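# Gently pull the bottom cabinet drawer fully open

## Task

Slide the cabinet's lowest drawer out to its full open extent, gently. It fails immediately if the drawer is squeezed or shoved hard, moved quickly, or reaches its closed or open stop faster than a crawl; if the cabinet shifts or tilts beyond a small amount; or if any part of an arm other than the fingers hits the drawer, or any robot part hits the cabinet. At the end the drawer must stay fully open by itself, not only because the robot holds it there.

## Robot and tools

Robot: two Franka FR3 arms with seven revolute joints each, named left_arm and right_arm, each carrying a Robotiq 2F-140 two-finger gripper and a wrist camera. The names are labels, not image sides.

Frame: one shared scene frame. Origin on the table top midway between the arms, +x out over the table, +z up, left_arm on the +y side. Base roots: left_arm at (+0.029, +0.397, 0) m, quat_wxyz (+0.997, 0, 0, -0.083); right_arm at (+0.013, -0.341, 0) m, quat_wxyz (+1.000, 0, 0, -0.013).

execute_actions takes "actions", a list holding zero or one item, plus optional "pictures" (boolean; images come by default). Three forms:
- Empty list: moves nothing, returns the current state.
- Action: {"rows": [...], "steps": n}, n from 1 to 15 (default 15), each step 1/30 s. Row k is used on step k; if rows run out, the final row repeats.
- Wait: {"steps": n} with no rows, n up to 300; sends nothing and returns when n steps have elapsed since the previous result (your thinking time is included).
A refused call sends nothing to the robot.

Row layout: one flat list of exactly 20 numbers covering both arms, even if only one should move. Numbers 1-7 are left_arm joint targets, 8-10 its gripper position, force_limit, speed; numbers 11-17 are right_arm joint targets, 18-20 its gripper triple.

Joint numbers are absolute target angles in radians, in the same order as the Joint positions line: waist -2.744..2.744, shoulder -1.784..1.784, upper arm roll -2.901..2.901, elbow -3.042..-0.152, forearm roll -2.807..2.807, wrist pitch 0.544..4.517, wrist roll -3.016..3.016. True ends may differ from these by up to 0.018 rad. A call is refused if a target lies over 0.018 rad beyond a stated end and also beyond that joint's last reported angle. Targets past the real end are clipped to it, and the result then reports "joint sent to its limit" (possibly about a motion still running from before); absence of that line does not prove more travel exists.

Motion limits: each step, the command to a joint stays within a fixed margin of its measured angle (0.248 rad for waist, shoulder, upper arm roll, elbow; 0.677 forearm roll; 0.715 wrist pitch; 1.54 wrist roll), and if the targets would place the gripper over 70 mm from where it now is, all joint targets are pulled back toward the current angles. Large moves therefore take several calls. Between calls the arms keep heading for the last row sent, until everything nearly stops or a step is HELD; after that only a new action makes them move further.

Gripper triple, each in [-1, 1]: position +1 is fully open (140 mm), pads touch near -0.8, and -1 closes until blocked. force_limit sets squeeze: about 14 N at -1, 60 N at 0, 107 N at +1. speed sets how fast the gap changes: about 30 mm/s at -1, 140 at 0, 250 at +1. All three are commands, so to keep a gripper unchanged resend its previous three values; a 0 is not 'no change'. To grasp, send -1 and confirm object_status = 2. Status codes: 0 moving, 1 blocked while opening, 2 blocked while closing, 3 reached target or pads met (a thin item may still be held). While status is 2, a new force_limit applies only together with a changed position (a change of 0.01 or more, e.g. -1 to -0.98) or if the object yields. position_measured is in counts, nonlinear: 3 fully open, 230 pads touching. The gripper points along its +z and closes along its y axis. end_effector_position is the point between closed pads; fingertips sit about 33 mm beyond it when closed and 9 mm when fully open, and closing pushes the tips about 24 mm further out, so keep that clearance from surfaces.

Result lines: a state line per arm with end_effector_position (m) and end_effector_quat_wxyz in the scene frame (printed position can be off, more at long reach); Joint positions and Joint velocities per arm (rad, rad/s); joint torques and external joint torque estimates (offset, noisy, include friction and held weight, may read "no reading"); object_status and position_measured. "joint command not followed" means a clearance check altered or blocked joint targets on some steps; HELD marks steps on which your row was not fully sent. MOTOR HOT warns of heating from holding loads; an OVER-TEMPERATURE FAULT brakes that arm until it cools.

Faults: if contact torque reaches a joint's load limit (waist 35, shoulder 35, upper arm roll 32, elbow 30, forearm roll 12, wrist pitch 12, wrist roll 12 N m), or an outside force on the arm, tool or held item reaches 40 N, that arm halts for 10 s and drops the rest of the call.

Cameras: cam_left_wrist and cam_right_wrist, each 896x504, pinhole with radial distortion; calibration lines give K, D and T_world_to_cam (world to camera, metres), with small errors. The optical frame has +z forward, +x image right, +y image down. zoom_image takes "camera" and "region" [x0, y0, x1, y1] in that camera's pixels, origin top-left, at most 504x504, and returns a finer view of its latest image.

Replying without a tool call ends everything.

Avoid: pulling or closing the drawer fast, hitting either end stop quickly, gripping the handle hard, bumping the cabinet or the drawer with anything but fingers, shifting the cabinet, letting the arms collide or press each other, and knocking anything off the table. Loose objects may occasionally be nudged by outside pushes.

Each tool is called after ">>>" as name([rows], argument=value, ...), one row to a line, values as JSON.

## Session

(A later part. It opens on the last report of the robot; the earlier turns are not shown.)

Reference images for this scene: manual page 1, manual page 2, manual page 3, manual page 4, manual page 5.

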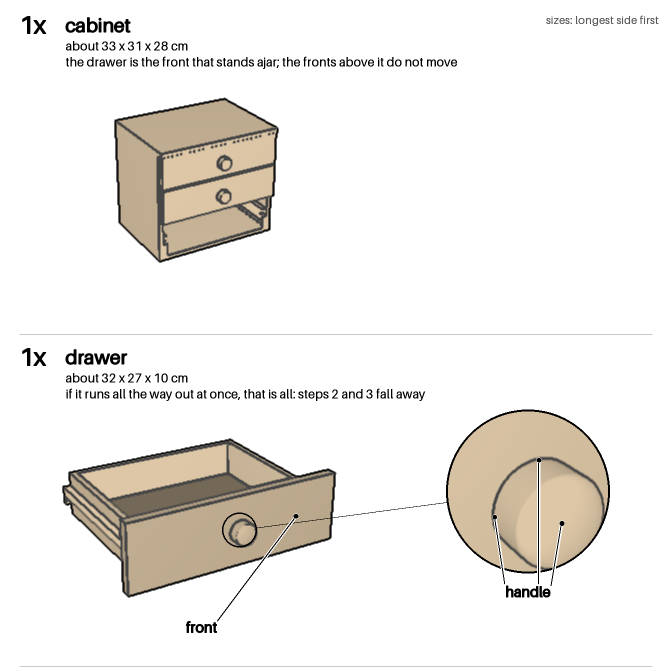

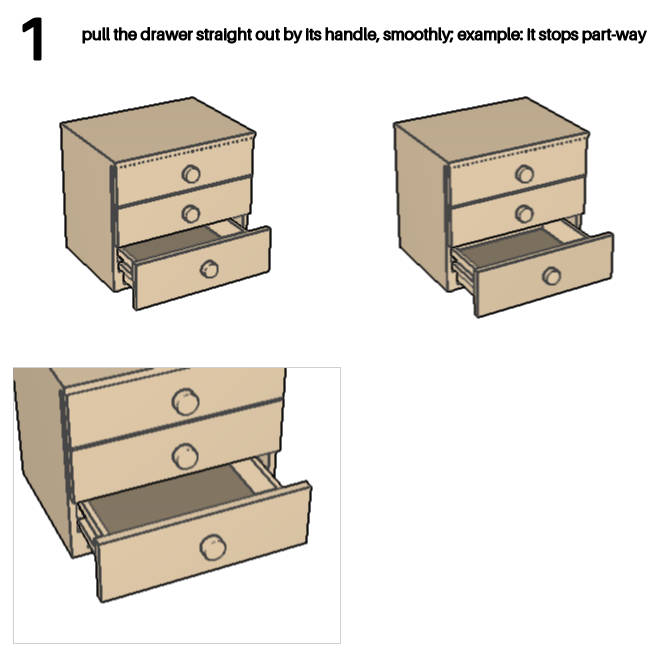

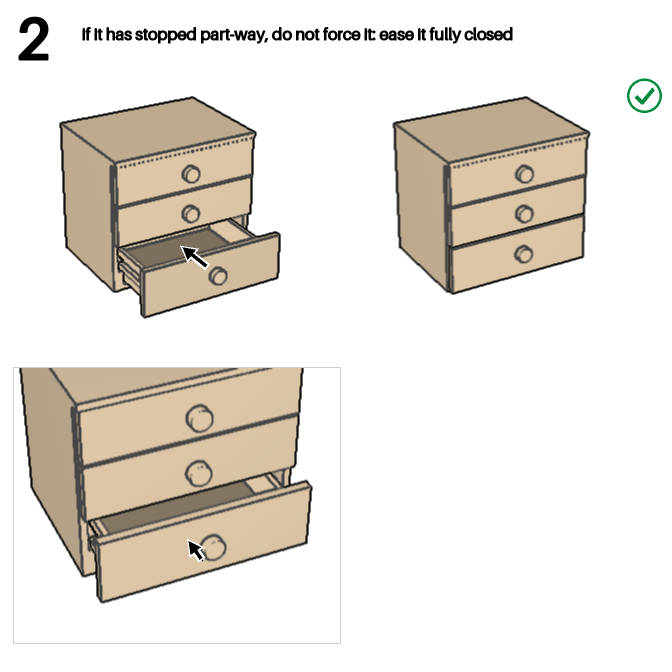

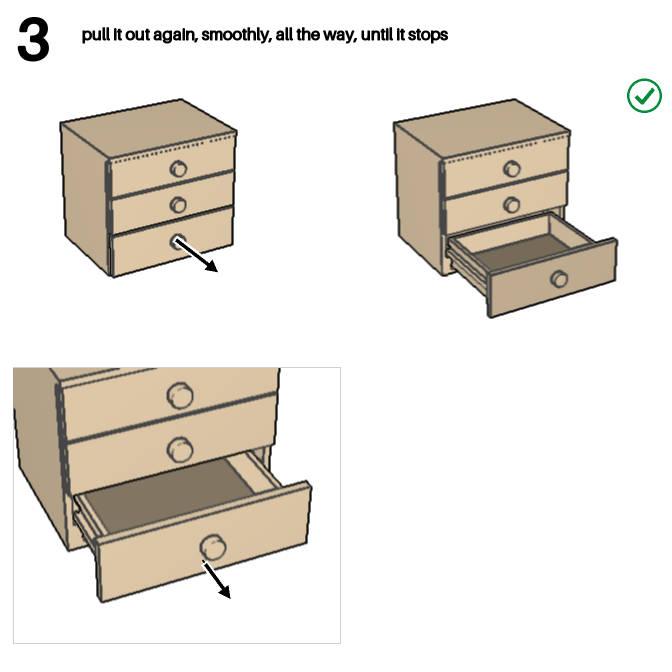

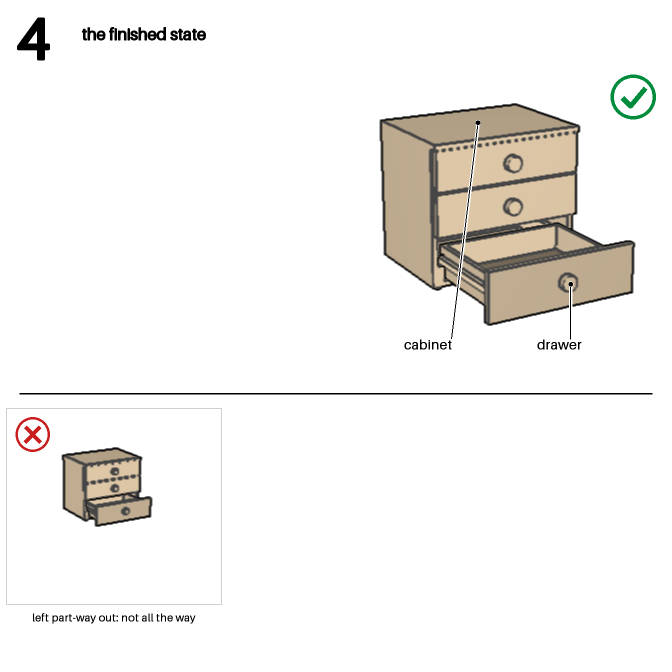

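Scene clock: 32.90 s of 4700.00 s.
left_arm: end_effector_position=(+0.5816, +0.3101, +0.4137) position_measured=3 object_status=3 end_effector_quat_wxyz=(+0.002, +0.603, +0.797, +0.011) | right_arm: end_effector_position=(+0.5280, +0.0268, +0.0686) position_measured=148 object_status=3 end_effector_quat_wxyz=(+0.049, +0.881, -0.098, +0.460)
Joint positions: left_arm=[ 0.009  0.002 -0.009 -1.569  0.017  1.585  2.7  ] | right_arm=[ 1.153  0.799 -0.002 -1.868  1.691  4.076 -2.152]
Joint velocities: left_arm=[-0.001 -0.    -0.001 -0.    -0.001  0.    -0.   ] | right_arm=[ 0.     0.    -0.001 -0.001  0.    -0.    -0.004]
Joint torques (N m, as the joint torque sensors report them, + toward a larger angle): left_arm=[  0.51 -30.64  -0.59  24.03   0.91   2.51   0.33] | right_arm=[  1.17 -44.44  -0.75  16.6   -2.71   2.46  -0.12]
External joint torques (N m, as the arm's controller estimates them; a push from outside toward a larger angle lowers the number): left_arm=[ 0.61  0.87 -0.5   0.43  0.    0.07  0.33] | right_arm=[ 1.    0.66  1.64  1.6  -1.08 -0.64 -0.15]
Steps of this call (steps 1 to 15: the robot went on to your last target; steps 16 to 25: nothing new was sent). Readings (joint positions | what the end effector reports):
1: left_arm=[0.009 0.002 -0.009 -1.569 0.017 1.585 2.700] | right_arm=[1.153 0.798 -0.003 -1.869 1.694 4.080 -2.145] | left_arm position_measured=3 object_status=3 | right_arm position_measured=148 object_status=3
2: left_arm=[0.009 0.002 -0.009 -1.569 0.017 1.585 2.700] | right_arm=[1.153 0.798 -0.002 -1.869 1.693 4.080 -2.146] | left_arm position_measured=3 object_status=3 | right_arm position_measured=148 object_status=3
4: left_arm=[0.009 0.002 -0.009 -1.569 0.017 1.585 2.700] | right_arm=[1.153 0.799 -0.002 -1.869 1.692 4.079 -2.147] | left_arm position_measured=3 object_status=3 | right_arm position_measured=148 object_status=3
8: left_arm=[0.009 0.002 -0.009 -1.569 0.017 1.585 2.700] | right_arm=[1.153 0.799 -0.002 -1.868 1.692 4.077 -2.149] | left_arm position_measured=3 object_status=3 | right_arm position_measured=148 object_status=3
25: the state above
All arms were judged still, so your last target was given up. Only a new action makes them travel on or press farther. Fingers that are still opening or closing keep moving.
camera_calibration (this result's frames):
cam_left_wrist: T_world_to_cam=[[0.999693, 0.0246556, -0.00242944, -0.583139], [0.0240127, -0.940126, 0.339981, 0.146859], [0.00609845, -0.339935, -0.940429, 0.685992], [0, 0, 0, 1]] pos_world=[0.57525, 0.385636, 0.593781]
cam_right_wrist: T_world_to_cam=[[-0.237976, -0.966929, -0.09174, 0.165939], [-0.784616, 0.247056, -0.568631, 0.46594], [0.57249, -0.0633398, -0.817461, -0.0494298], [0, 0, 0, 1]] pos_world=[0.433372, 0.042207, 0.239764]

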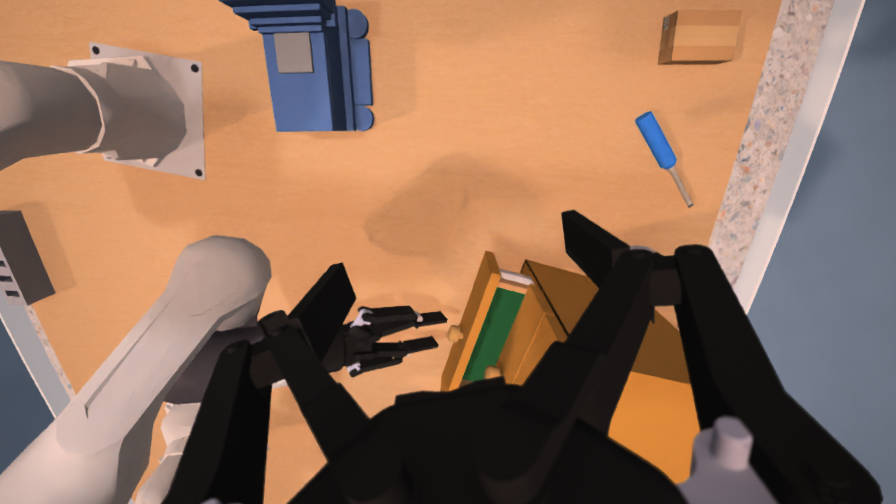

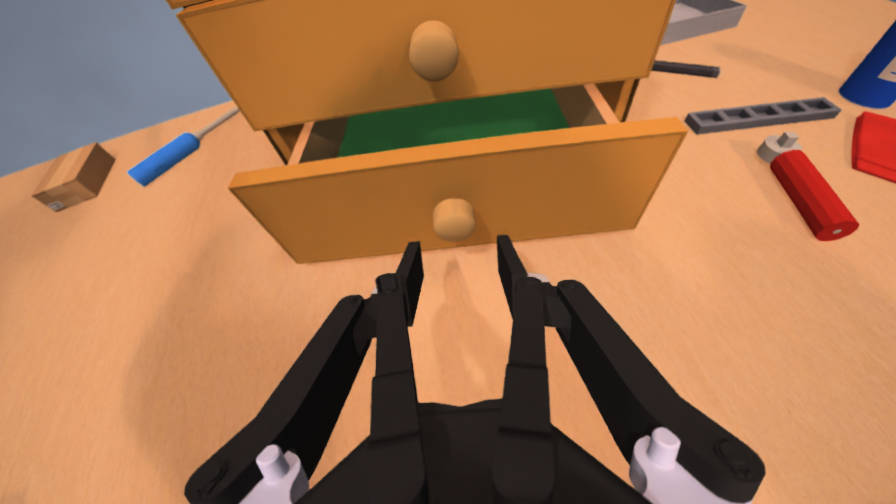

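>>> execute_actions([
  {"rows":[[0.009,0.002,-0.009,-1.569,0.017,1.585,2.705,1,-1,0,1.139,0.807,0.002,-1.854,1.677,4.064,-2.17,-0.15,-1,0],[0.009,0.002,-0.009,-1.569,0.017,1.585,2.705,1,-1,0,1.139,0.807,0.002,-1.854,1.677,4.064,-2.17,-0.15,-1,0],[0.009,0.002,-0.009,-1.569,0.017,1.585,2.705,1,-1,0,1.124,0.812,0.002,-1.842,1.669,4.057,-2.18,-0.15,-1,0],[0.009,0.002,-0.009,-1.569,0.017,1.585,2.705,1,-1,0,1.124,0.812,0.002,-1.842,1.669,4.057,-2.18,-0.15,-1,0],[0.009,0.002,-0.009,-1.569,0.017,1.585,2.705,1,-1,0,1.109,0.817,0.002,-1.829,1.662,4.051,-2.19,-0.15,-1,0],[0.009,0.002,-0.009,-1.569,0.017,1.585,2.705,1,-1,0,1.109,0.817,0.002,-1.829,1.662,4.051,-2.19,-0.15,-1,0],[0.009,0.002,-0.009,-1.569,0.017,1.585,2.705,1,-1,0,1.095,0.822,0.002,-1.8165,1.6555,4.045,-2.2,-0.15,-1,0]],"steps":15},
], pictures=false)

>>> execute_actions([
  {"steps":25},
])

>>> zoom_image(camera="cam_right_wrist", region=[400,200,520,320])

Scene clock: 35.30 s of 4700.00 s.
left_arm: end_effector_position=(+0.5816, +0.3101, +0.4137) position_measured=3 object_status=3 end_effector_quat_wxyz=(+0.002, +0.603, +0.797, +0.011) | right_arm: end_effector_position=(+0.5588, +0.0232, +0.0680) position_measured=148 object_status=3 end_effector_quat_wxyz=(+0.046, +0.881, -0.099, +0.460)
Joint positions: left_arm=[ 0.009  0.002 -0.009 -1.569  0.017  1.585  2.7  ] | right_arm=[ 1.095  0.819  0.001 -1.819  1.66   4.051 -2.183]
Joint velocities: left_arm=[-0.001 -0.    -0.001  0.    -0.001  0.001 -0.001] | right_arm=[ 0.     0.003 -0.     0.006 -0.011 -0.016 -0.04 ]
Joint torques (N m, as the joint torque sensors report them, + toward a larger angle): left_arm=[  0.58 -30.69  -0.46  23.97   0.92   2.51   0.31] | right_arm=[  0.03 -44.95  -1.66  16.57  -2.8    2.43  -0.14]
External joint torques (N m, as the arm's controller estimates them; a push from outside toward a larger angle lowers the number): left_arm=[ 0.74  0.85 -0.31  0.35  0.01  0.06  0.31] | right_arm=[ 0.03  1.19  0.84  1.01 -1.1  -0.63 -0.16]
Steps of this call (steps 1 to 57: nothing new was sent; steps 58 to 72: all 15 steps of this action). Readings (joint positions | what the end effector reports):
58: left_arm=[0.009 0.002 -0.009 -1.569 0.017 1.585 2.700] | right_arm=[1.151 0.800 -0.000 -1.866 1.689 4.075 -2.153] | left_arm position_measured=3 object_status=3 | right_arm position_measured=148 object_status=3
59: left_arm=[0.009 0.002 -0.009 -1.569 0.017 1.585 2.700] | right_arm=[1.148 0.802 0.000 -1.862 1.687 4.074 -2.155] | left_arm position_measured=3 object_status=3 | right_arm position_measured=148 object_status=3
61: left_arm=[0.009 0.002 -0.009 -1.569 0.017 1.585 2.700] | right_arm=[1.139 0.806 0.002 -1.853 1.681 4.070 -2.159] | left_arm position_measured=3 object_status=3 | right_arm position_measured=148 object_status=3
65: left_arm=[0.009 0.002 -0.009 -1.569 0.017 1.585 2.700] | right_arm=[1.110 0.816 0.003 -1.829 1.668 4.059 -2.170] | left_arm position_measured=3 object_status=3 | right_arm position_measured=148 object_status=3
72: the state above

Scene clock: 36.13 s of 4700.00 s.
left_arm: end_effector_position=(+0.5816, +0.3101, +0.4137) position_measured=3 object_status=3 end_effector_quat_wxyz=(+0.002, +0.603, +0.797, +0.011) | right_arm: end_effector_position=(+0.5589, +0.0241, +0.0674) position_measured=148 object_status=3 end_effector_quat_wxyz=(+0.047, +0.882, -0.093, +0.459)
Joint positions: left_arm=[ 0.009  0.002 -0.009 -1.569  0.017  1.585  2.7  ] | right_arm=[ 1.095  0.82   0.001 -1.818  1.659  4.048 -2.195]
Joint velocities: left_arm=[-0.    -0.    -0.001 -0.    -0.002  0.001  0.   ] | right_arm=[-0.001 -0.001 -0.    -0.     0.001  0.001 -0.002]
Joint torques (N m, as the joint torque sensors report them, + toward a larger angle): left_arm=[  0.48 -30.64  -0.51  24.01   0.92   2.52   0.29] | right_arm=[  0.11 -45.75  -1.27  16.9   -2.8    2.45  -0.24]
External joint torques (N m, as the arm's controller estimates them; a push from outside toward a larger angle lowers the number): left_arm=[ 0.58  0.79 -0.42  0.43  0.01  0.06  0.29] | right_arm=[ 0.26  0.5   1.34  1.25 -1.09 -0.61 -0.26]
Steps of this call (steps 1 to 15: the robot went on to your last target; steps 16 to 25: nothing new was sent). Readings (joint positions | what the end effector reports):
1: left_arm=[0.009 0.002 -0.009 -1.569 0.017 1.585 2.700] | right_arm=[1.095 0.819 0.001 -1.819 1.660 4.051 -2.185] | left_arm position_measured=3 object_status=3 | right_arm position_measured=148 object_status=3
2: left_arm=[0.009 0.002 -0.009 -1.569 0.017 1.585 2.700] | right_arm=[1.095 0.819 0.001 -1.819 1.660 4.050 -2.186] | left_arm position_measured=3 object_status=3 | right_arm position_measured=148 object_status=3
4: left_arm=[0.009 0.002 -0.009 -1.569 0.017 1.585 2.700] | right_arm=[1.095 0.820 0.001 -1.819 1.659 4.050 -2.188] | left_arm position_measured=3 object_status=3 | right_arm position_measured=148 object_status=3
8: left_arm=[0.009 0.002 -0.009 -1.569 0.017 1.585 2.700] | right_arm=[1.095 0.820 0.001 -1.819 1.659 4.049 -2.190] | left_arm position_measured=3 object_status=3 | right_arm position_measured=148 object_status=3
25: the state above
All arms were judged still, so your last target was given up. Only a new action makes them travel on or press farther. Fingers that are still opening or closing keep moving.
camera_calibration (this result's frames):
cam_left_wrist: T_world_to_cam=[[0.999693, 0.0246489, -0.00242989, -0.583136], [0.0240066, -0.940126, 0.33998, 0.146863], [0.00609574, -0.339934, -0.940429, 0.685993], [0, 0, 0, 1]] pos_world=[0.57525, 0.385636, 0.593781]
cam_right_wrist: T_world_to_cam=[[-0.228316, -0.969355, -0.0906798, 0.165165], [-0.788874, 0.23878, -0.566271, 0.492609], [0.57057, -0.0577539, -0.819216, -0.0671748], [0, 0, 0, 1]] pos_world=[0.464644, 0.0385991, 0.238896]

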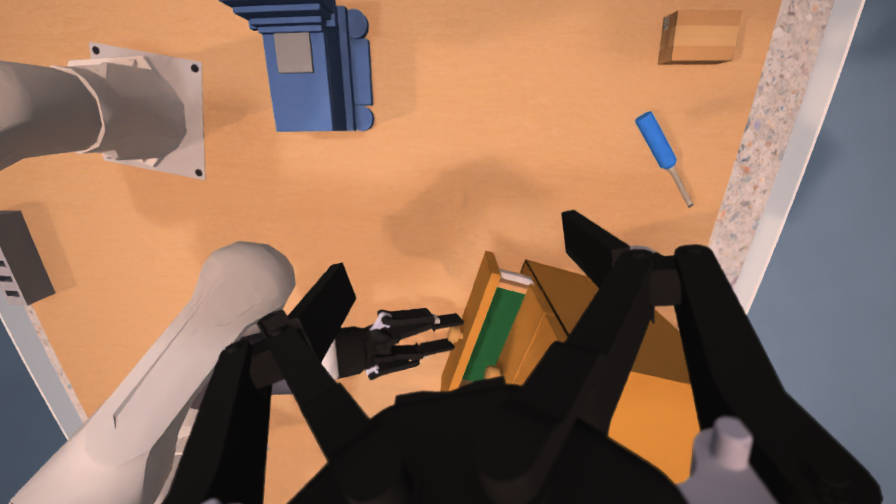

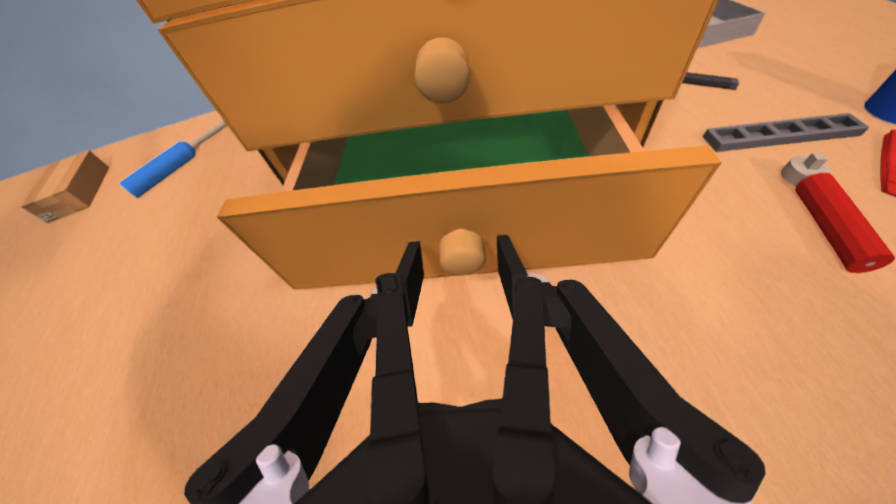

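Region (400, 200, 520, 320) of cam_right_wrist's 896x504 image, scaled by 4.200, with more detail than that image has.

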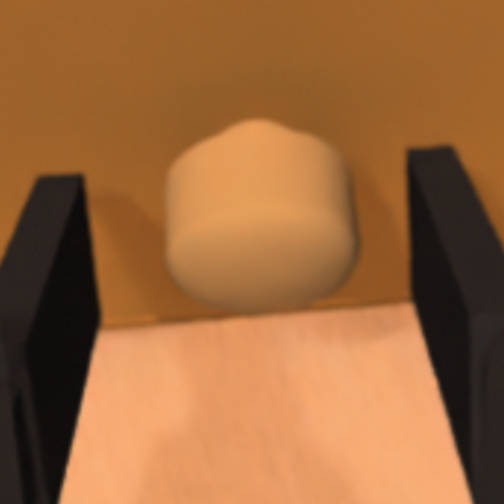

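>>> execute_actions([
  {"rows":[[0.009,0.002,-0.009,-1.569,0.017,1.585,2.705,1,-1,0,1.094,0.821,-0.001,-1.8185,1.668,4.047,-2.198,-0.15,-1,0],[0.009,0.002,-0.009,-1.569,0.017,1.585,2.705,1,-1,0,1.094,0.821,-0.001,-1.8185,1.668,4.047,-2.198,-0.15,-1,0],[0.009,0.002,-0.009,-1.569,0.017,1.585,2.705,1,-1,0,1.094,0.821,-0.001,-1.8185,1.668,4.047,-2.198,-0.15,-1,0],[0.009,0.002,-0.009,-1.569,0.017,1.585,2.705,1,-1,0,1.094,0.821,-0.001,-1.8185,1.668,4.047,-2.198,-1,-1,-0.8]],"steps":15},
], pictures=false)

>>> execute_actions([
  {"steps":20},
])

Scene clock: 38.07 s of 4700.00 s.
left_arm: end_effector_position=(+0.5816, +0.3101, +0.4137) position_measured=3 object_status=3 end_effector_quat_wxyz=(+0.002, +0.603, +0.797, +0.011) | right_arm: end_effector_position=(+0.5581, +0.0226, +0.0666) position_measured=179 object_status=0 end_effector_quat_wxyz=(+0.048, +0.882, -0.096, +0.458)
Joint positions: left_arm=[ 0.009  0.002 -0.009 -1.569  0.017  1.585  2.7  ] | right_arm=[ 1.095  0.82   0.001 -1.818  1.665  4.049 -2.195]
Joint velocities: left_arm=[-0.     0.002  0.     0.001 -0.     0.     0.001] | right_arm=[-0.    -0.    -0.008 -0.007  0.044  0.028  0.001]
Joint torques (N m, as the joint torque sensors report them, + toward a larger angle): left_arm=[  0.34 -30.5   -0.43  23.83   0.91   2.51   0.28] | right_arm=[ -0.05 -46.11  -2.99  16.3   -2.48   2.02  -0.11]
External joint torques (N m, as the arm's controller estimates them; a push from outside toward a larger angle lowers the number): left_arm=[ 0.28  0.83 -0.5   0.3  -0.02  0.06  0.27] | right_arm=[ 0.51 -0.44 -0.26  0.86 -0.17 -0.66 -0.13]
Steps of this call (steps 1 to 43: nothing new was sent; steps 44 to 58: all 15 steps of this action). Readings (joint positions | what the end effector reports):
44: left_arm=[0.009 0.002 -0.009 -1.569 0.017 1.585 2.700] | right_arm=[1.095 0.820 0.001 -1.818 1.660 4.048 -2.195] | left_arm position_measured=3 object_status=3 | right_arm position_measured=148 object_status=3
45: left_arm=[0.009 0.002 -0.009 -1.569 0.017 1.585 2.700] | right_arm=[1.095 0.820 0.001 -1.818 1.661 4.048 -2.195] | left_arm position_measured=3 object_status=3 | right_arm position_measured=148 object_status=3
47: left_arm=[0.009 0.002 -0.009 -1.569 0.017 1.585 2.700] | right_arm=[1.095 0.820 0.001 -1.818 1.663 4.048 -2.195] | left_arm position_measured=3 object_status=3 | right_arm position_measured=148 object_status=0
51: left_arm=[0.009 0.002 -0.009 -1.569 0.017 1.585 2.700] | right_arm=[1.095 0.820 0.001 -1.818 1.664 4.048 -2.195] | left_arm position_measured=3 object_status=3 | right_arm position_measured=159 object_status=0
58: the state above

Scene clock: 38.73 s of 4700.00 s.
left_arm: end_effector_position=(+0.5816, +0.3101, +0.4137) position_measured=3 object_status=3 end_effector_quat_wxyz=(+0.002, +0.603, +0.797, +0.011) | right_arm: end_effector_position=(+0.5580, +0.0223, +0.0666) position_measured=183 object_status=2 end_effector_quat_wxyz=(+0.048, +0.882, -0.096, +0.458)
Joint positions: left_arm=[ 0.009  0.002 -0.009 -1.569  0.017  1.585  2.7  ] | right_arm=[ 1.095  0.82   0.001 -1.819  1.666  4.049 -2.195]
Joint velocities: left_arm=[ 0.    -0.001  0.001  0.001 -0.001  0.001 -0.   ] | right_arm=[ 0.001 -0.001 -0.001  0.    -0.001  0.001 -0.   ]
Joint torques (N m, as the joint torque sensors report them, + toward a larger angle): left_arm=[  0.37 -30.62  -0.32  24.08   0.9    2.51   0.34] | right_arm=[ -0.33 -46.03  -3.04  16.03  -1.38   2.69  -0.1 ]
External joint torques (N m, as the arm's controller estimates them; a push from outside toward a larger angle lowers the number): left_arm=[ 0.31  0.88 -0.38  0.46 -0.03  0.05  0.34] | right_arm=[-0.22  0.13 -0.43  0.39  0.35 -0.37 -0.12]
Steps of this call (steps 1 to 15: the robot went on to your last target; steps 16 to 20: nothing new was sent). Readings (joint positions | what the end effector reports):
1: left_arm=[0.009 0.002 -0.009 -1.569 0.017 1.585 2.700] | right_arm=[1.095 0.820 0.001 -1.819 1.666 4.049 -2.195] | left_arm position_measured=3 object_status=3 | right_arm position_measured=182 object_status=0
2: left_arm=[0.009 0.002 -0.009 -1.569 0.017 1.585 2.700] | right_arm=[1.095 0.820 0.001 -1.819 1.666 4.049 -2.195] | left_arm position_measured=3 object_status=3 | right_arm position_measured=183 object_status=0
4: left_arm=[0.009 0.002 -0.009 -1.569 0.017 1.585 2.700] | right_arm=[1.095 0.820 0.001 -1.819 1.666 4.049 -2.195] | left_arm position_measured=3 object_status=3 | right_arm position_measured=183 object_status=0
8: left_arm=[0.009 0.002 -0.009 -1.569 0.017 1.585 2.700] | right_arm=[1.095 0.820 0.001 -1.819 1.666 4.049 -2.195] | left_arm position_measured=3 object_status=3 | right_arm position_measured=183 object_status=2
20: the state above
All arms were judged still, so your last target was given up. Only a new action makes them travel on or press farther. Fingers that are still opening or closing keep moving.
camera_calibration (this result's frames):
cam_left_wrist: T_world_to_cam=[[0.999693, 0.0246446, -0.00242988, -0.583135], [0.0240025, -0.940126, 0.33998, 0.146865], [0.00609429, -0.339934, -0.940429, 0.685994], [0, 0, 0, 1]] pos_world=[0.57525, 0.385636, 0.593781]
cam_right_wrist: T_world_to_cam=[[-0.23431, -0.967942, -0.0904854, 0.166429], [-0.788834, 0.243699, -0.564227, 0.491584], [0.56819, -0.0608262, -0.820646, -0.0659596], [0, 0, 0, 1]] pos_world=[0.464252, 0.037283, 0.238295]

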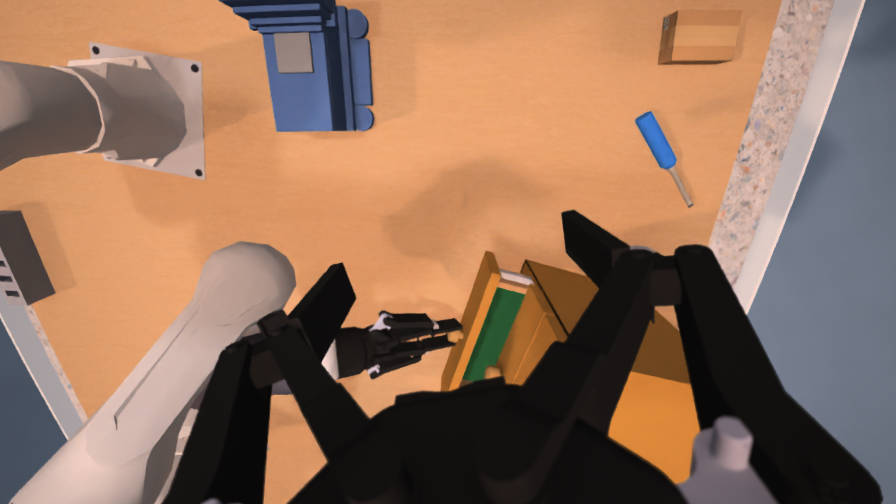

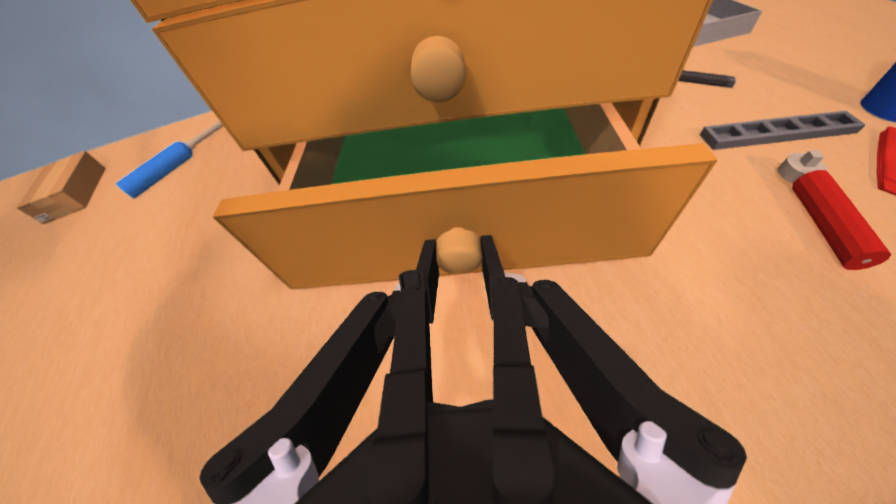

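>>> execute_actions([
  {"rows":[[0.009,0.002,-0.009,-1.569,0.017,1.585,2.705,1,-1,0,1.0975,0.8193,0,-1.8215,1.6682,4.0494,-2.194,-1,-1,-0.8],[0.009,0.002,-0.009,-1.569,0.017,1.585,2.705,1,-1,0,1.0996,0.8184,0,-1.8235,1.6691,4.0503,-2.1926,-1,-1,-0.8],[0.009,0.002,-0.009,-1.569,0.017,1.585,2.705,1,-1,0,1.1026,0.8172,0,-1.8262,1.6705,4.0515,-2.1906,-1,-1,-0.8],[0.009,0.002,-0.009,-1.569,0.017,1.585,2.705,1,-1,0,1.1056,0.816,0,-1.8289,1.6718,4.0528,-2.1885,-1,-1,-0.8],[0.009,0.002,-0.009,-1.569,0.017,1.585,2.705,1,-1,0,1.1086,0.8147,0,-1.8316,1.6732,4.054,-2.1865,-1,-1,-0.8]],"steps":11},
], pictures=false)

Scene clock: 41.50 s of 4700.00 s.
left_arm: end_effector_position=(+0.5816, +0.3101, +0.4137) position_measured=3 object_status=3 end_effector_quat_wxyz=(+0.002, +0.603, +0.797, +0.011) | right_arm: end_effector_position=(+0.5537, +0.0231, +0.0667) position_measured=183 object_status=2 end_effector_quat_wxyz=(+0.049, +0.882, -0.094, +0.458)
Joint positions: left_arm=[ 0.009  0.002 -0.009 -1.569  0.017  1.585  2.7  ] | right_arm=[ 1.104  0.816 -0.001 -1.828  1.667  4.052 -2.192]
Joint velocities: left_arm=[ 0.    -0.001 -0.     0.    -0.001 -0.     0.   ] | right_arm=[ 0.004 -0.003  0.    -0.004  0.002  0.001  0.009]
Joint torques (N m, as the joint torque sensors report them, + toward a larger angle): left_arm=[  0.14 -30.6   -0.57  23.98   0.91   2.51   0.29] | right_arm=[  2.44 -48.32  -1.58  13.42  -0.51   3.3    0.18]
External joint torques (N m, as the arm's controller estimates them; a push from outside toward a larger angle lowers the number): left_arm=[ 0.2   0.85 -0.51  0.39 -0.01  0.06  0.29] | right_arm=[ 2.67 -2.33  1.13 -2.09  1.17  0.22  0.15]
Steps of this call (steps 1 to 72: nothing new was sent; steps 73 to 83: all 11 steps of this action). Readings (joint positions | what the end effector reports):
73: left_arm=[0.009 0.002 -0.009 -1.569 0.017 1.585 2.700] | right_arm=[1.095 0.820 0.001 -1.819 1.666 4.049 -2.195] | left_arm position_measured=3 object_status=3 | right_arm position_measured=183 object_status=2
74: left_arm=[0.009 0.002 -0.009 -1.569 0.017 1.585 2.700] | right_arm=[1.095 0.820 0.000 -1.819 1.666 4.049 -2.195] | left_arm position_measured=3 object_status=3 | right_arm position_measured=183 object_status=2
76: left_arm=[0.009 0.002 -0.009 -1.569 0.017 1.585 2.700] | right_arm=[1.097 0.819 -0.000 -1.821 1.666 4.049 -2.195] | left_arm position_measured=3 object_status=3 | right_arm position_measured=183 object_status=2
80: left_arm=[0.009 0.002 -0.009 -1.569 0.017 1.585 2.700] | right_arm=[1.103 0.817 -0.001 -1.827 1.667 4.051 -2.193] | left_arm position_measured=3 object_status=3 | right_arm position_measured=183 object_status=2
83: the state above

>>> execute_actions([
  {"rows":[[0.009,0.002,-0.009,-1.569,0.017,1.585,2.705,1,-1,0,1.1116,0.8136,0,-1.8342,1.6746,4.0552,-2.1845,-1,-1,-0.8],[0.009,0.002,-0.009,-1.569,0.017,1.585,2.705,1,-1,0,1.1146,0.8124,0,-1.8368,1.6761,4.0565,-2.1826,-1,-1,-0.8],[0.009,0.002,-0.009,-1.569,0.017,1.585,2.705,1,-1,0,1.1176,0.8113,0,-1.8394,1.6775,4.0577,-2.1806,-1,-1,-0.8]],"steps":9},
], pictures=false)

Scene clock: 42.47 s of 4700.00 s.
left_arm: end_effector_position=(+0.5816, +0.3101, +0.4137) position_measured=3 object_status=3 end_effector_quat_wxyz=(+0.002, +0.603, +0.797, +0.011) | right_arm: end_effector_position=(+0.5490, +0.0241, +0.0668) position_measured=183 object_status=2 end_effector_quat_wxyz=(+0.049, +0.882, -0.094, +0.458)
Joint positions: left_arm=[ 0.009  0.002 -0.009 -1.569  0.017  1.585  2.7  ] | right_arm=[ 1.114  0.813 -0.002 -1.836  1.671  4.055 -2.186]
Joint velocities: left_arm=[ 0.     0.     0.    -0.001 -0.    -0.     0.001] | right_arm=[ 0.003 -0.001 -0.    -0.003  0.004  0.002  0.009]
Joint torques (N m, as the joint torque sensors report them, + toward a larger angle): left_arm=[  0.27 -30.48  -0.55  23.9    0.91   2.52   0.31] | right_arm=[  1.93 -47.54  -1.04  13.82  -0.55   3.34   0.16]
External joint torques (N m, as the arm's controller estimates them; a push from outside toward a larger angle lowers the number): left_arm=[ 0.18  0.84 -0.65  0.38 -0.02  0.07  0.31] | right_arm=[ 2.21 -1.76  1.73 -1.6   1.13  0.25  0.13]
Steps of this call (steps 1 to 15: the robot went on to your last target; steps 16 to 20: nothing new was sent; steps 21 to 29: all 9 steps of this action). Readings (joint positions | what the end effector reports):
21: left_arm=[0.009 0.002 -0.009 -1.569 0.017 1.585 2.700] | right_arm=[1.105 0.816 -0.001 -1.828 1.667 4.052 -2.190] | left_arm position_measured=3 object_status=3 | right_arm position_measured=183 object_status=2
22: left_arm=[0.009 0.002 -0.009 -1.569 0.017 1.585 2.700] | right_arm=[1.106 0.815 -0.001 -1.830 1.668 4.052 -2.189] | left_arm position_measured=3 object_status=3 | right_arm position_measured=183 object_status=2
24: left_arm=[0.009 0.002 -0.009 -1.569 0.017 1.585 2.700] | right_arm=[1.110 0.814 -0.002 -1.833 1.669 4.053 -2.188] | left_arm position_measured=3 object_status=3 | right_arm position_measured=183 object_status=2
28: left_arm=[0.009 0.002 -0.009 -1.569 0.017 1.585 2.700] | right_arm=[1.113 0.813 -0.002 -1.835 1.671 4.055 -2.186] | left_arm position_measured=3 object_status=3 | right_arm position_measured=183 object_status=2
29: the state above

>>> execute_actions([
  {"rows":[[0.009,0.002,-0.009,-1.569,0.017,1.585,2.705,1,-1,0,1.1206,0.8102,0,-1.8419,1.679,4.0589,-2.1787,-1,-1,-0.8],[0.009,0.002,-0.009,-1.569,0.017,1.585,2.705,1,-1,0,1.1236,0.809,0,-1.8444,1.6804,4.0601,-2.1767,-1,-1,-0.8],[0.009,0.002,-0.009,-1.569,0.017,1.585,2.705,1,-1,0,1.1266,0.8079,0,-1.8469,1.6819,4.0613,-2.1748,-1,-1,-0.8]],"steps":8},
], pictures=false)

Scene clock: 43.47 s of 4700.00 s.
left_arm: end_effector_position=(+0.5816, +0.3101, +0.4137) position_measured=3 object_status=3 end_effector_quat_wxyz=(+0.002, +0.603, +0.797, +0.011) | right_arm: end_effector_position=(+0.5444, +0.0251, +0.0669) position_measured=183 object_status=2 end_effector_quat_wxyz=(+0.049, +0.883, -0.094, +0.458)
Joint positions: left_arm=[ 0.009  0.002 -0.009 -1.569  0.017  1.585  2.7  ] | right_arm=[ 1.122  0.81  -0.002 -1.843  1.675  4.058 -2.18 ]
Joint velocities: left_arm=[-0.    -0.    -0.001 -0.    -0.    -0.    -0.002] | right_arm=[ 0.009 -0.003  0.001 -0.006  0.005  0.005  0.01 ]
Joint torques (N m, as the joint torque sensors report them, + toward a larger angle): left_arm=[  0.32 -30.65  -0.51  24.14   0.89   2.51   0.32] | right_arm=[  2.57 -47.08  -0.64  13.21  -0.47   3.34   0.15]
External joint torques (N m, as the arm's controller estimates them; a push from outside toward a larger angle lowers the number): left_arm=[ 0.38  0.82 -0.45  0.55 -0.03  0.06  0.32] | right_arm=[ 2.93 -1.46  2.2  -2.11  1.18  0.25  0.12]
Steps of this call (steps 1 to 15: the robot went on to your last target; steps 16 to 22: nothing new was sent; steps 23 to 30: all 8 steps of this action). Readings (joint positions | what the end effector reports):
23: left_arm=[0.009 0.002 -0.009 -1.569 0.017 1.585 2.700] | right_arm=[1.114 0.813 -0.002 -1.836 1.671 4.055 -2.184] | left_arm position_measured=3 object_status=3 | right_arm position_measured=183 object_status=2
24: left_arm=[0.009 0.002 -0.009 -1.569 0.017 1.585 2.700] | right_arm=[1.115 0.812 -0.002 -1.837 1.672 4.055 -2.183] | left_arm position_measured=3 object_status=3 | right_arm position_measured=183 object_status=2
26: left_arm=[0.009 0.002 -0.009 -1.569 0.017 1.585 2.700] | right_arm=[1.119 0.811 -0.002 -1.840 1.674 4.056 -2.182] | left_arm position_measured=3 object_status=3 | right_arm position_measured=183 object_status=2
30: the state above

>>> execute_actions([
  {"rows":[[0.009,0.002,-0.009,-1.569,0.017,1.585,2.705,1,-1,0,1.1296,0.8068,0,-1.8493,1.6835,4.0625,-2.173,-1,-1,-0.8],[0.009,0.002,-0.009,-1.569,0.017,1.585,2.705,1,-1,0,1.1327,0.8057,0,-1.8517,1.685,4.0638,-2.1711,-1,-1,-0.8],[0.009,0.002,-0.009,-1.569,0.017,1.585,2.705,1,-1,0,1.1357,0.8046,0,-1.8541,1.6866,4.065,-2.1693,-1,-1,-0.8]],"steps":8},
], pictures=false)

Scene clock: 44.27 s of 4700.00 s.
left_arm: end_effector_position=(+0.5816, +0.3101, +0.4137) position_measured=3 object_status=3 end_effector_quat_wxyz=(+0.002, +0.603, +0.797, +0.011) | right_arm: end_effector_position=(+0.5396, +0.0261, +0.0670) position_measured=183 object_status=2 end_effector_quat_wxyz=(+0.049, +0.883, -0.094, +0.458)
Joint positions: left_arm=[ 0.009  0.002 -0.009 -1.569  0.017  1.585  2.7  ] | right_arm=[ 1.131  0.806 -0.002 -1.85   1.68   4.062 -2.175]
Joint velocities: left_arm=[ 0.    -0.001  0.001 -0.001 -0.    -0.     0.001] | right_arm=[ 0.009 -0.003 -0.001 -0.005  0.006  0.004  0.009]
Joint torques (N m, as the joint torque sensors report them, + toward a larger angle): left_arm=[  0.27 -30.78  -0.39  24.01   0.93   2.5    0.29] | right_arm=[  1.81 -46.36  -0.73  14.76  -0.57   3.32   0.15]
External joint torques (N m, as the arm's controller estimates them; a push from outside toward a larger angle lowers the number): left_arm=[ 0.23  0.46 -0.43  0.55  0.    0.06  0.29] | right_arm=[ 2.17 -0.69  2.11 -0.62  1.1   0.22  0.12]
Steps of this call (steps 1 to 15: the robot went on to your last target; step 16: nothing new was sent; steps 17 to 24: all 8 steps of this action). Readings (joint positions | what the end effector reports):
17: left_arm=[0.009 0.002 -0.009 -1.569 0.017 1.585 2.700] | right_arm=[1.123 0.809 -0.002 -1.844 1.676 4.058 -2.178] | left_arm position_measured=3 object_status=3 | right_arm position_measured=183 object_status=2
18: left_arm=[0.009 0.002 -0.009 -1.569 0.017 1.585 2.700] | right_arm=[1.124 0.809 -0.002 -1.845 1.676 4.058 -2.178] | left_arm position_measured=3 object_status=3 | right_arm position_measured=183 object_status=2
20: left_arm=[0.009 0.002 -0.009 -1.569 0.017 1.585 2.700] | right_arm=[1.128 0.807 -0.002 -1.848 1.678 4.060 -2.177] | left_arm position_measured=3 object_status=3 | right_arm position_measured=183 object_status=2
24: the state above

>>> execute_actions([
  {"rows":[[0.009,0.002,-0.009,-1.569,0.017,1.585,2.705,1,-1,0,1.1388,0.8036,0,-1.8564,1.6882,4.0662,-2.1675,-1,-1,-0.8],[0.009,0.002,-0.009,-1.569,0.017,1.585,2.705,1,-1,0,1.1418,0.8025,0,-1.8587,1.6899,4.0675,-2.1658,-1,-1,-0.8],[0.009,0.002,-0.009,-1.569,0.017,1.585,2.705,1,-1,0,1.1449,0.8015,0,-1.861,1.6915,4.0687,-2.164,-1,-1,-0.8]],"steps":8},
], pictures=false)

Scene clock: 45.27 s of 4700.00 s.
left_arm: end_effector_position=(+0.5816, +0.3101, +0.4137) position_measured=3 object_status=3 end_effector_quat_wxyz=(+0.002, +0.603, +0.797, +0.011) | right_arm: end_effector_position=(+0.5357, +0.0269, +0.0671) position_measured=183 object_status=2 end_effector_quat_wxyz=(+0.049, +0.882, -0.094, +0.458)
Joint positions: left_arm=[ 0.009  0.002 -0.009 -1.569  0.017  1.585  2.7  ] | right_arm=[ 1.139  0.804 -0.003 -1.856  1.684  4.064 -2.17 ]
Joint velocities: left_arm=[ 0.001  0.001 -0.     0.002  0.001  0.001  0.001] | right_arm=[ 0.     0.001 -0.001  0.001  0.001 -0.002  0.01 ]
Joint torques (N m, as the joint torque sensors report them, + toward a larger angle): left_arm=[  0.62 -30.79  -0.42  24.2    0.94   2.53   0.3 ] | right_arm=[  3.46 -47.55  -0.78  12.66  -0.05   3.68   0.16]
External joint torques (N m, as the arm's controller estimates them; a push from outside toward a larger angle lowers the number): left_arm=[ 0.58  0.6  -0.46  0.63  0.01  0.08  0.29] | right_arm=[ 3.67 -2.26  1.93 -2.5   1.59  0.58  0.13]
Steps of this call (steps 1 to 15: the robot went on to your last target; steps 16 to 22: nothing new was sent; steps 23 to 30: all 8 steps of this action). Readings (joint positions | what the end effector reports):
23: left_arm=[0.009 0.002 -0.009 -1.569 0.017 1.585 2.700] | right_arm=[1.132 0.806 -0.002 -1.851 1.681 4.062 -2.173] | left_arm position_measured=3 object_status=3 | right_arm position_measured=183 object_status=2
24: left_arm=[0.009 0.002 -0.009 -1.569 0.017 1.585 2.700] | right_arm=[1.133 0.805 -0.002 -1.852 1.681 4.062 -2.172] | left_arm position_measured=3 object_status=3 | right_arm position_measured=183 object_status=2
26: left_arm=[0.009 0.002 -0.009 -1.569 0.017 1.585 2.700] | right_arm=[1.137 0.804 -0.002 -1.855 1.683 4.063 -2.171] | left_arm position_measured=3 object_status=3 | right_arm position_measured=183 object_status=2
30: the state above

Possibly jammed; confirm with 1.5 mm more.

>>> execute_actions([
  {"rows":[[0.009,0.002,-0.009,-1.569,0.017,1.585,2.705,1,-1,0,1.1477,0.8006,0,-1.863,1.693,4.0698,-2.1625,-1,-1,-0.8]],"steps":8},
])

Scene clock: 46.10 s of 4700.00 s.
left_arm: end_effector_position=(+0.5816, +0.3101, +0.4137) position_measured=3 object_status=3 end_effector_quat_wxyz=(+0.002, +0.603, +0.797, +0.011) | right_arm: end_effector_position=(+0.5356, +0.0269, +0.0671) position_measured=183 object_status=2 end_effector_quat_wxyz=(+0.049, +0.882, -0.094, +0.458)
Joint positions: left_arm=[ 0.009  0.002 -0.009 -1.569  0.017  1.585  2.7  ] | right_arm=[ 1.14   0.804 -0.004 -1.857  1.684  4.064 -2.167]
Joint velocities: left_arm=[ 0.001  0.    -0.001 -0.001  0.001  0.001  0.001] | right_arm=[ 0.001  0.    -0.001 -0.001  0.001 -0.001  0.   ]
Joint torques (N m, as the joint torque sensors report them, + toward a larger angle): left_arm=[  0.36 -30.68  -0.28  23.97   0.93   2.49   0.31] | right_arm=[  5.11 -47.87   0.35  11.95   0.29   3.81   0.26]
External joint torques (N m, as the arm's controller estimates them; a push from outside toward a larger angle lowers the number): left_arm=[ 0.37  0.76 -0.28  0.4   0.    0.04  0.3 ] | right_arm=[ 5.12 -2.49  2.93 -3.25  1.95  0.72  0.23]
Steps of this call (steps 1 to 15: the robot went on to your last target; steps 16 to 17: nothing new was sent; steps 18 to 25: all 8 steps of this action). Readings (joint positions | what the end effector reports):
18: left_arm=[0.009 0.002 -0.009 -1.569 0.017 1.585 2.700] | right_arm=[1.139 0.804 -0.003 -1.856 1.684 4.064 -2.168] | left_arm position_measured=3 object_status=3 | right_arm position_measured=183 object_status=2
19: left_arm=[0.009 0.002 -0.009 -1.569 0.017 1.585 2.700] | right_arm=[1.140 0.804 -0.003 -1.857 1.684 4.064 -2.168] | left_arm position_measured=3 object_status=3 | right_arm position_measured=183 object_status=2
21: left_arm=[0.009 0.002 -0.009 -1.569 0.017 1.585 2.700] | right_arm=[1.140 0.804 -0.004 -1.857 1.684 4.064 -2.168] | left_arm position_measured=3 object_status=3 | right_arm position_measured=183 object_status=2
25: the state above
camera_calibration (this result's frames):
cam_left_wrist: T_world_to_cam=[[0.999694, 0.0246329, -0.00243012, -0.583132], [0.0239916, -0.940127, 0.33998, 0.146872], [0.00609008, -0.339934, -0.94043, 0.685997], [0, 0, 0, 1]] pos_world=[0.575251, 0.385636, 0.593781]
cam_right_wrist: T_world_to_cam=[[-0.231333, -0.968837, -0.088538, 0.163944], [-0.789215, 0.240099, -0.565237, 0.473488], [0.568881, -0.0608826, -0.820163, -0.0529162], [0, 0, 0, 1]] pos_world=[0.441712, 0.0419292, 0.238748]

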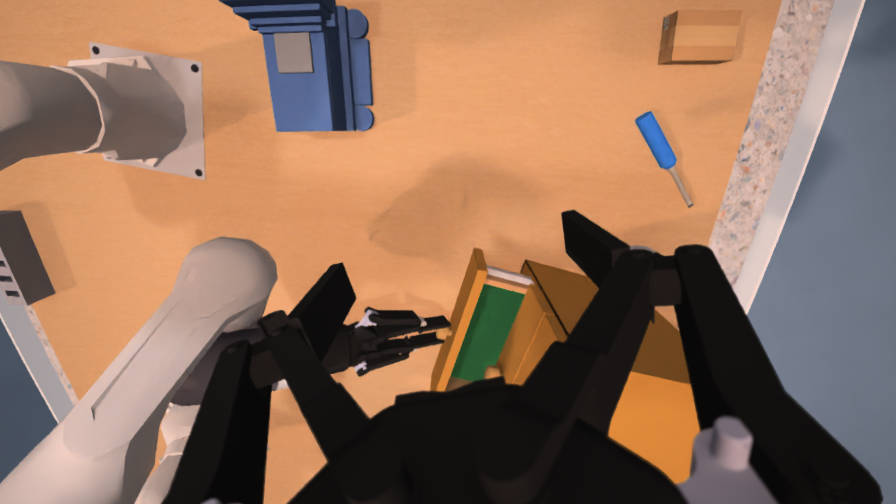

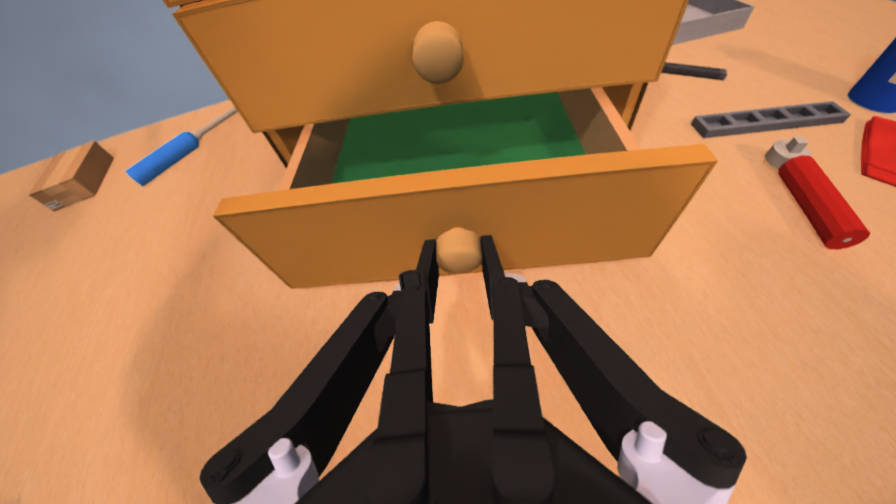

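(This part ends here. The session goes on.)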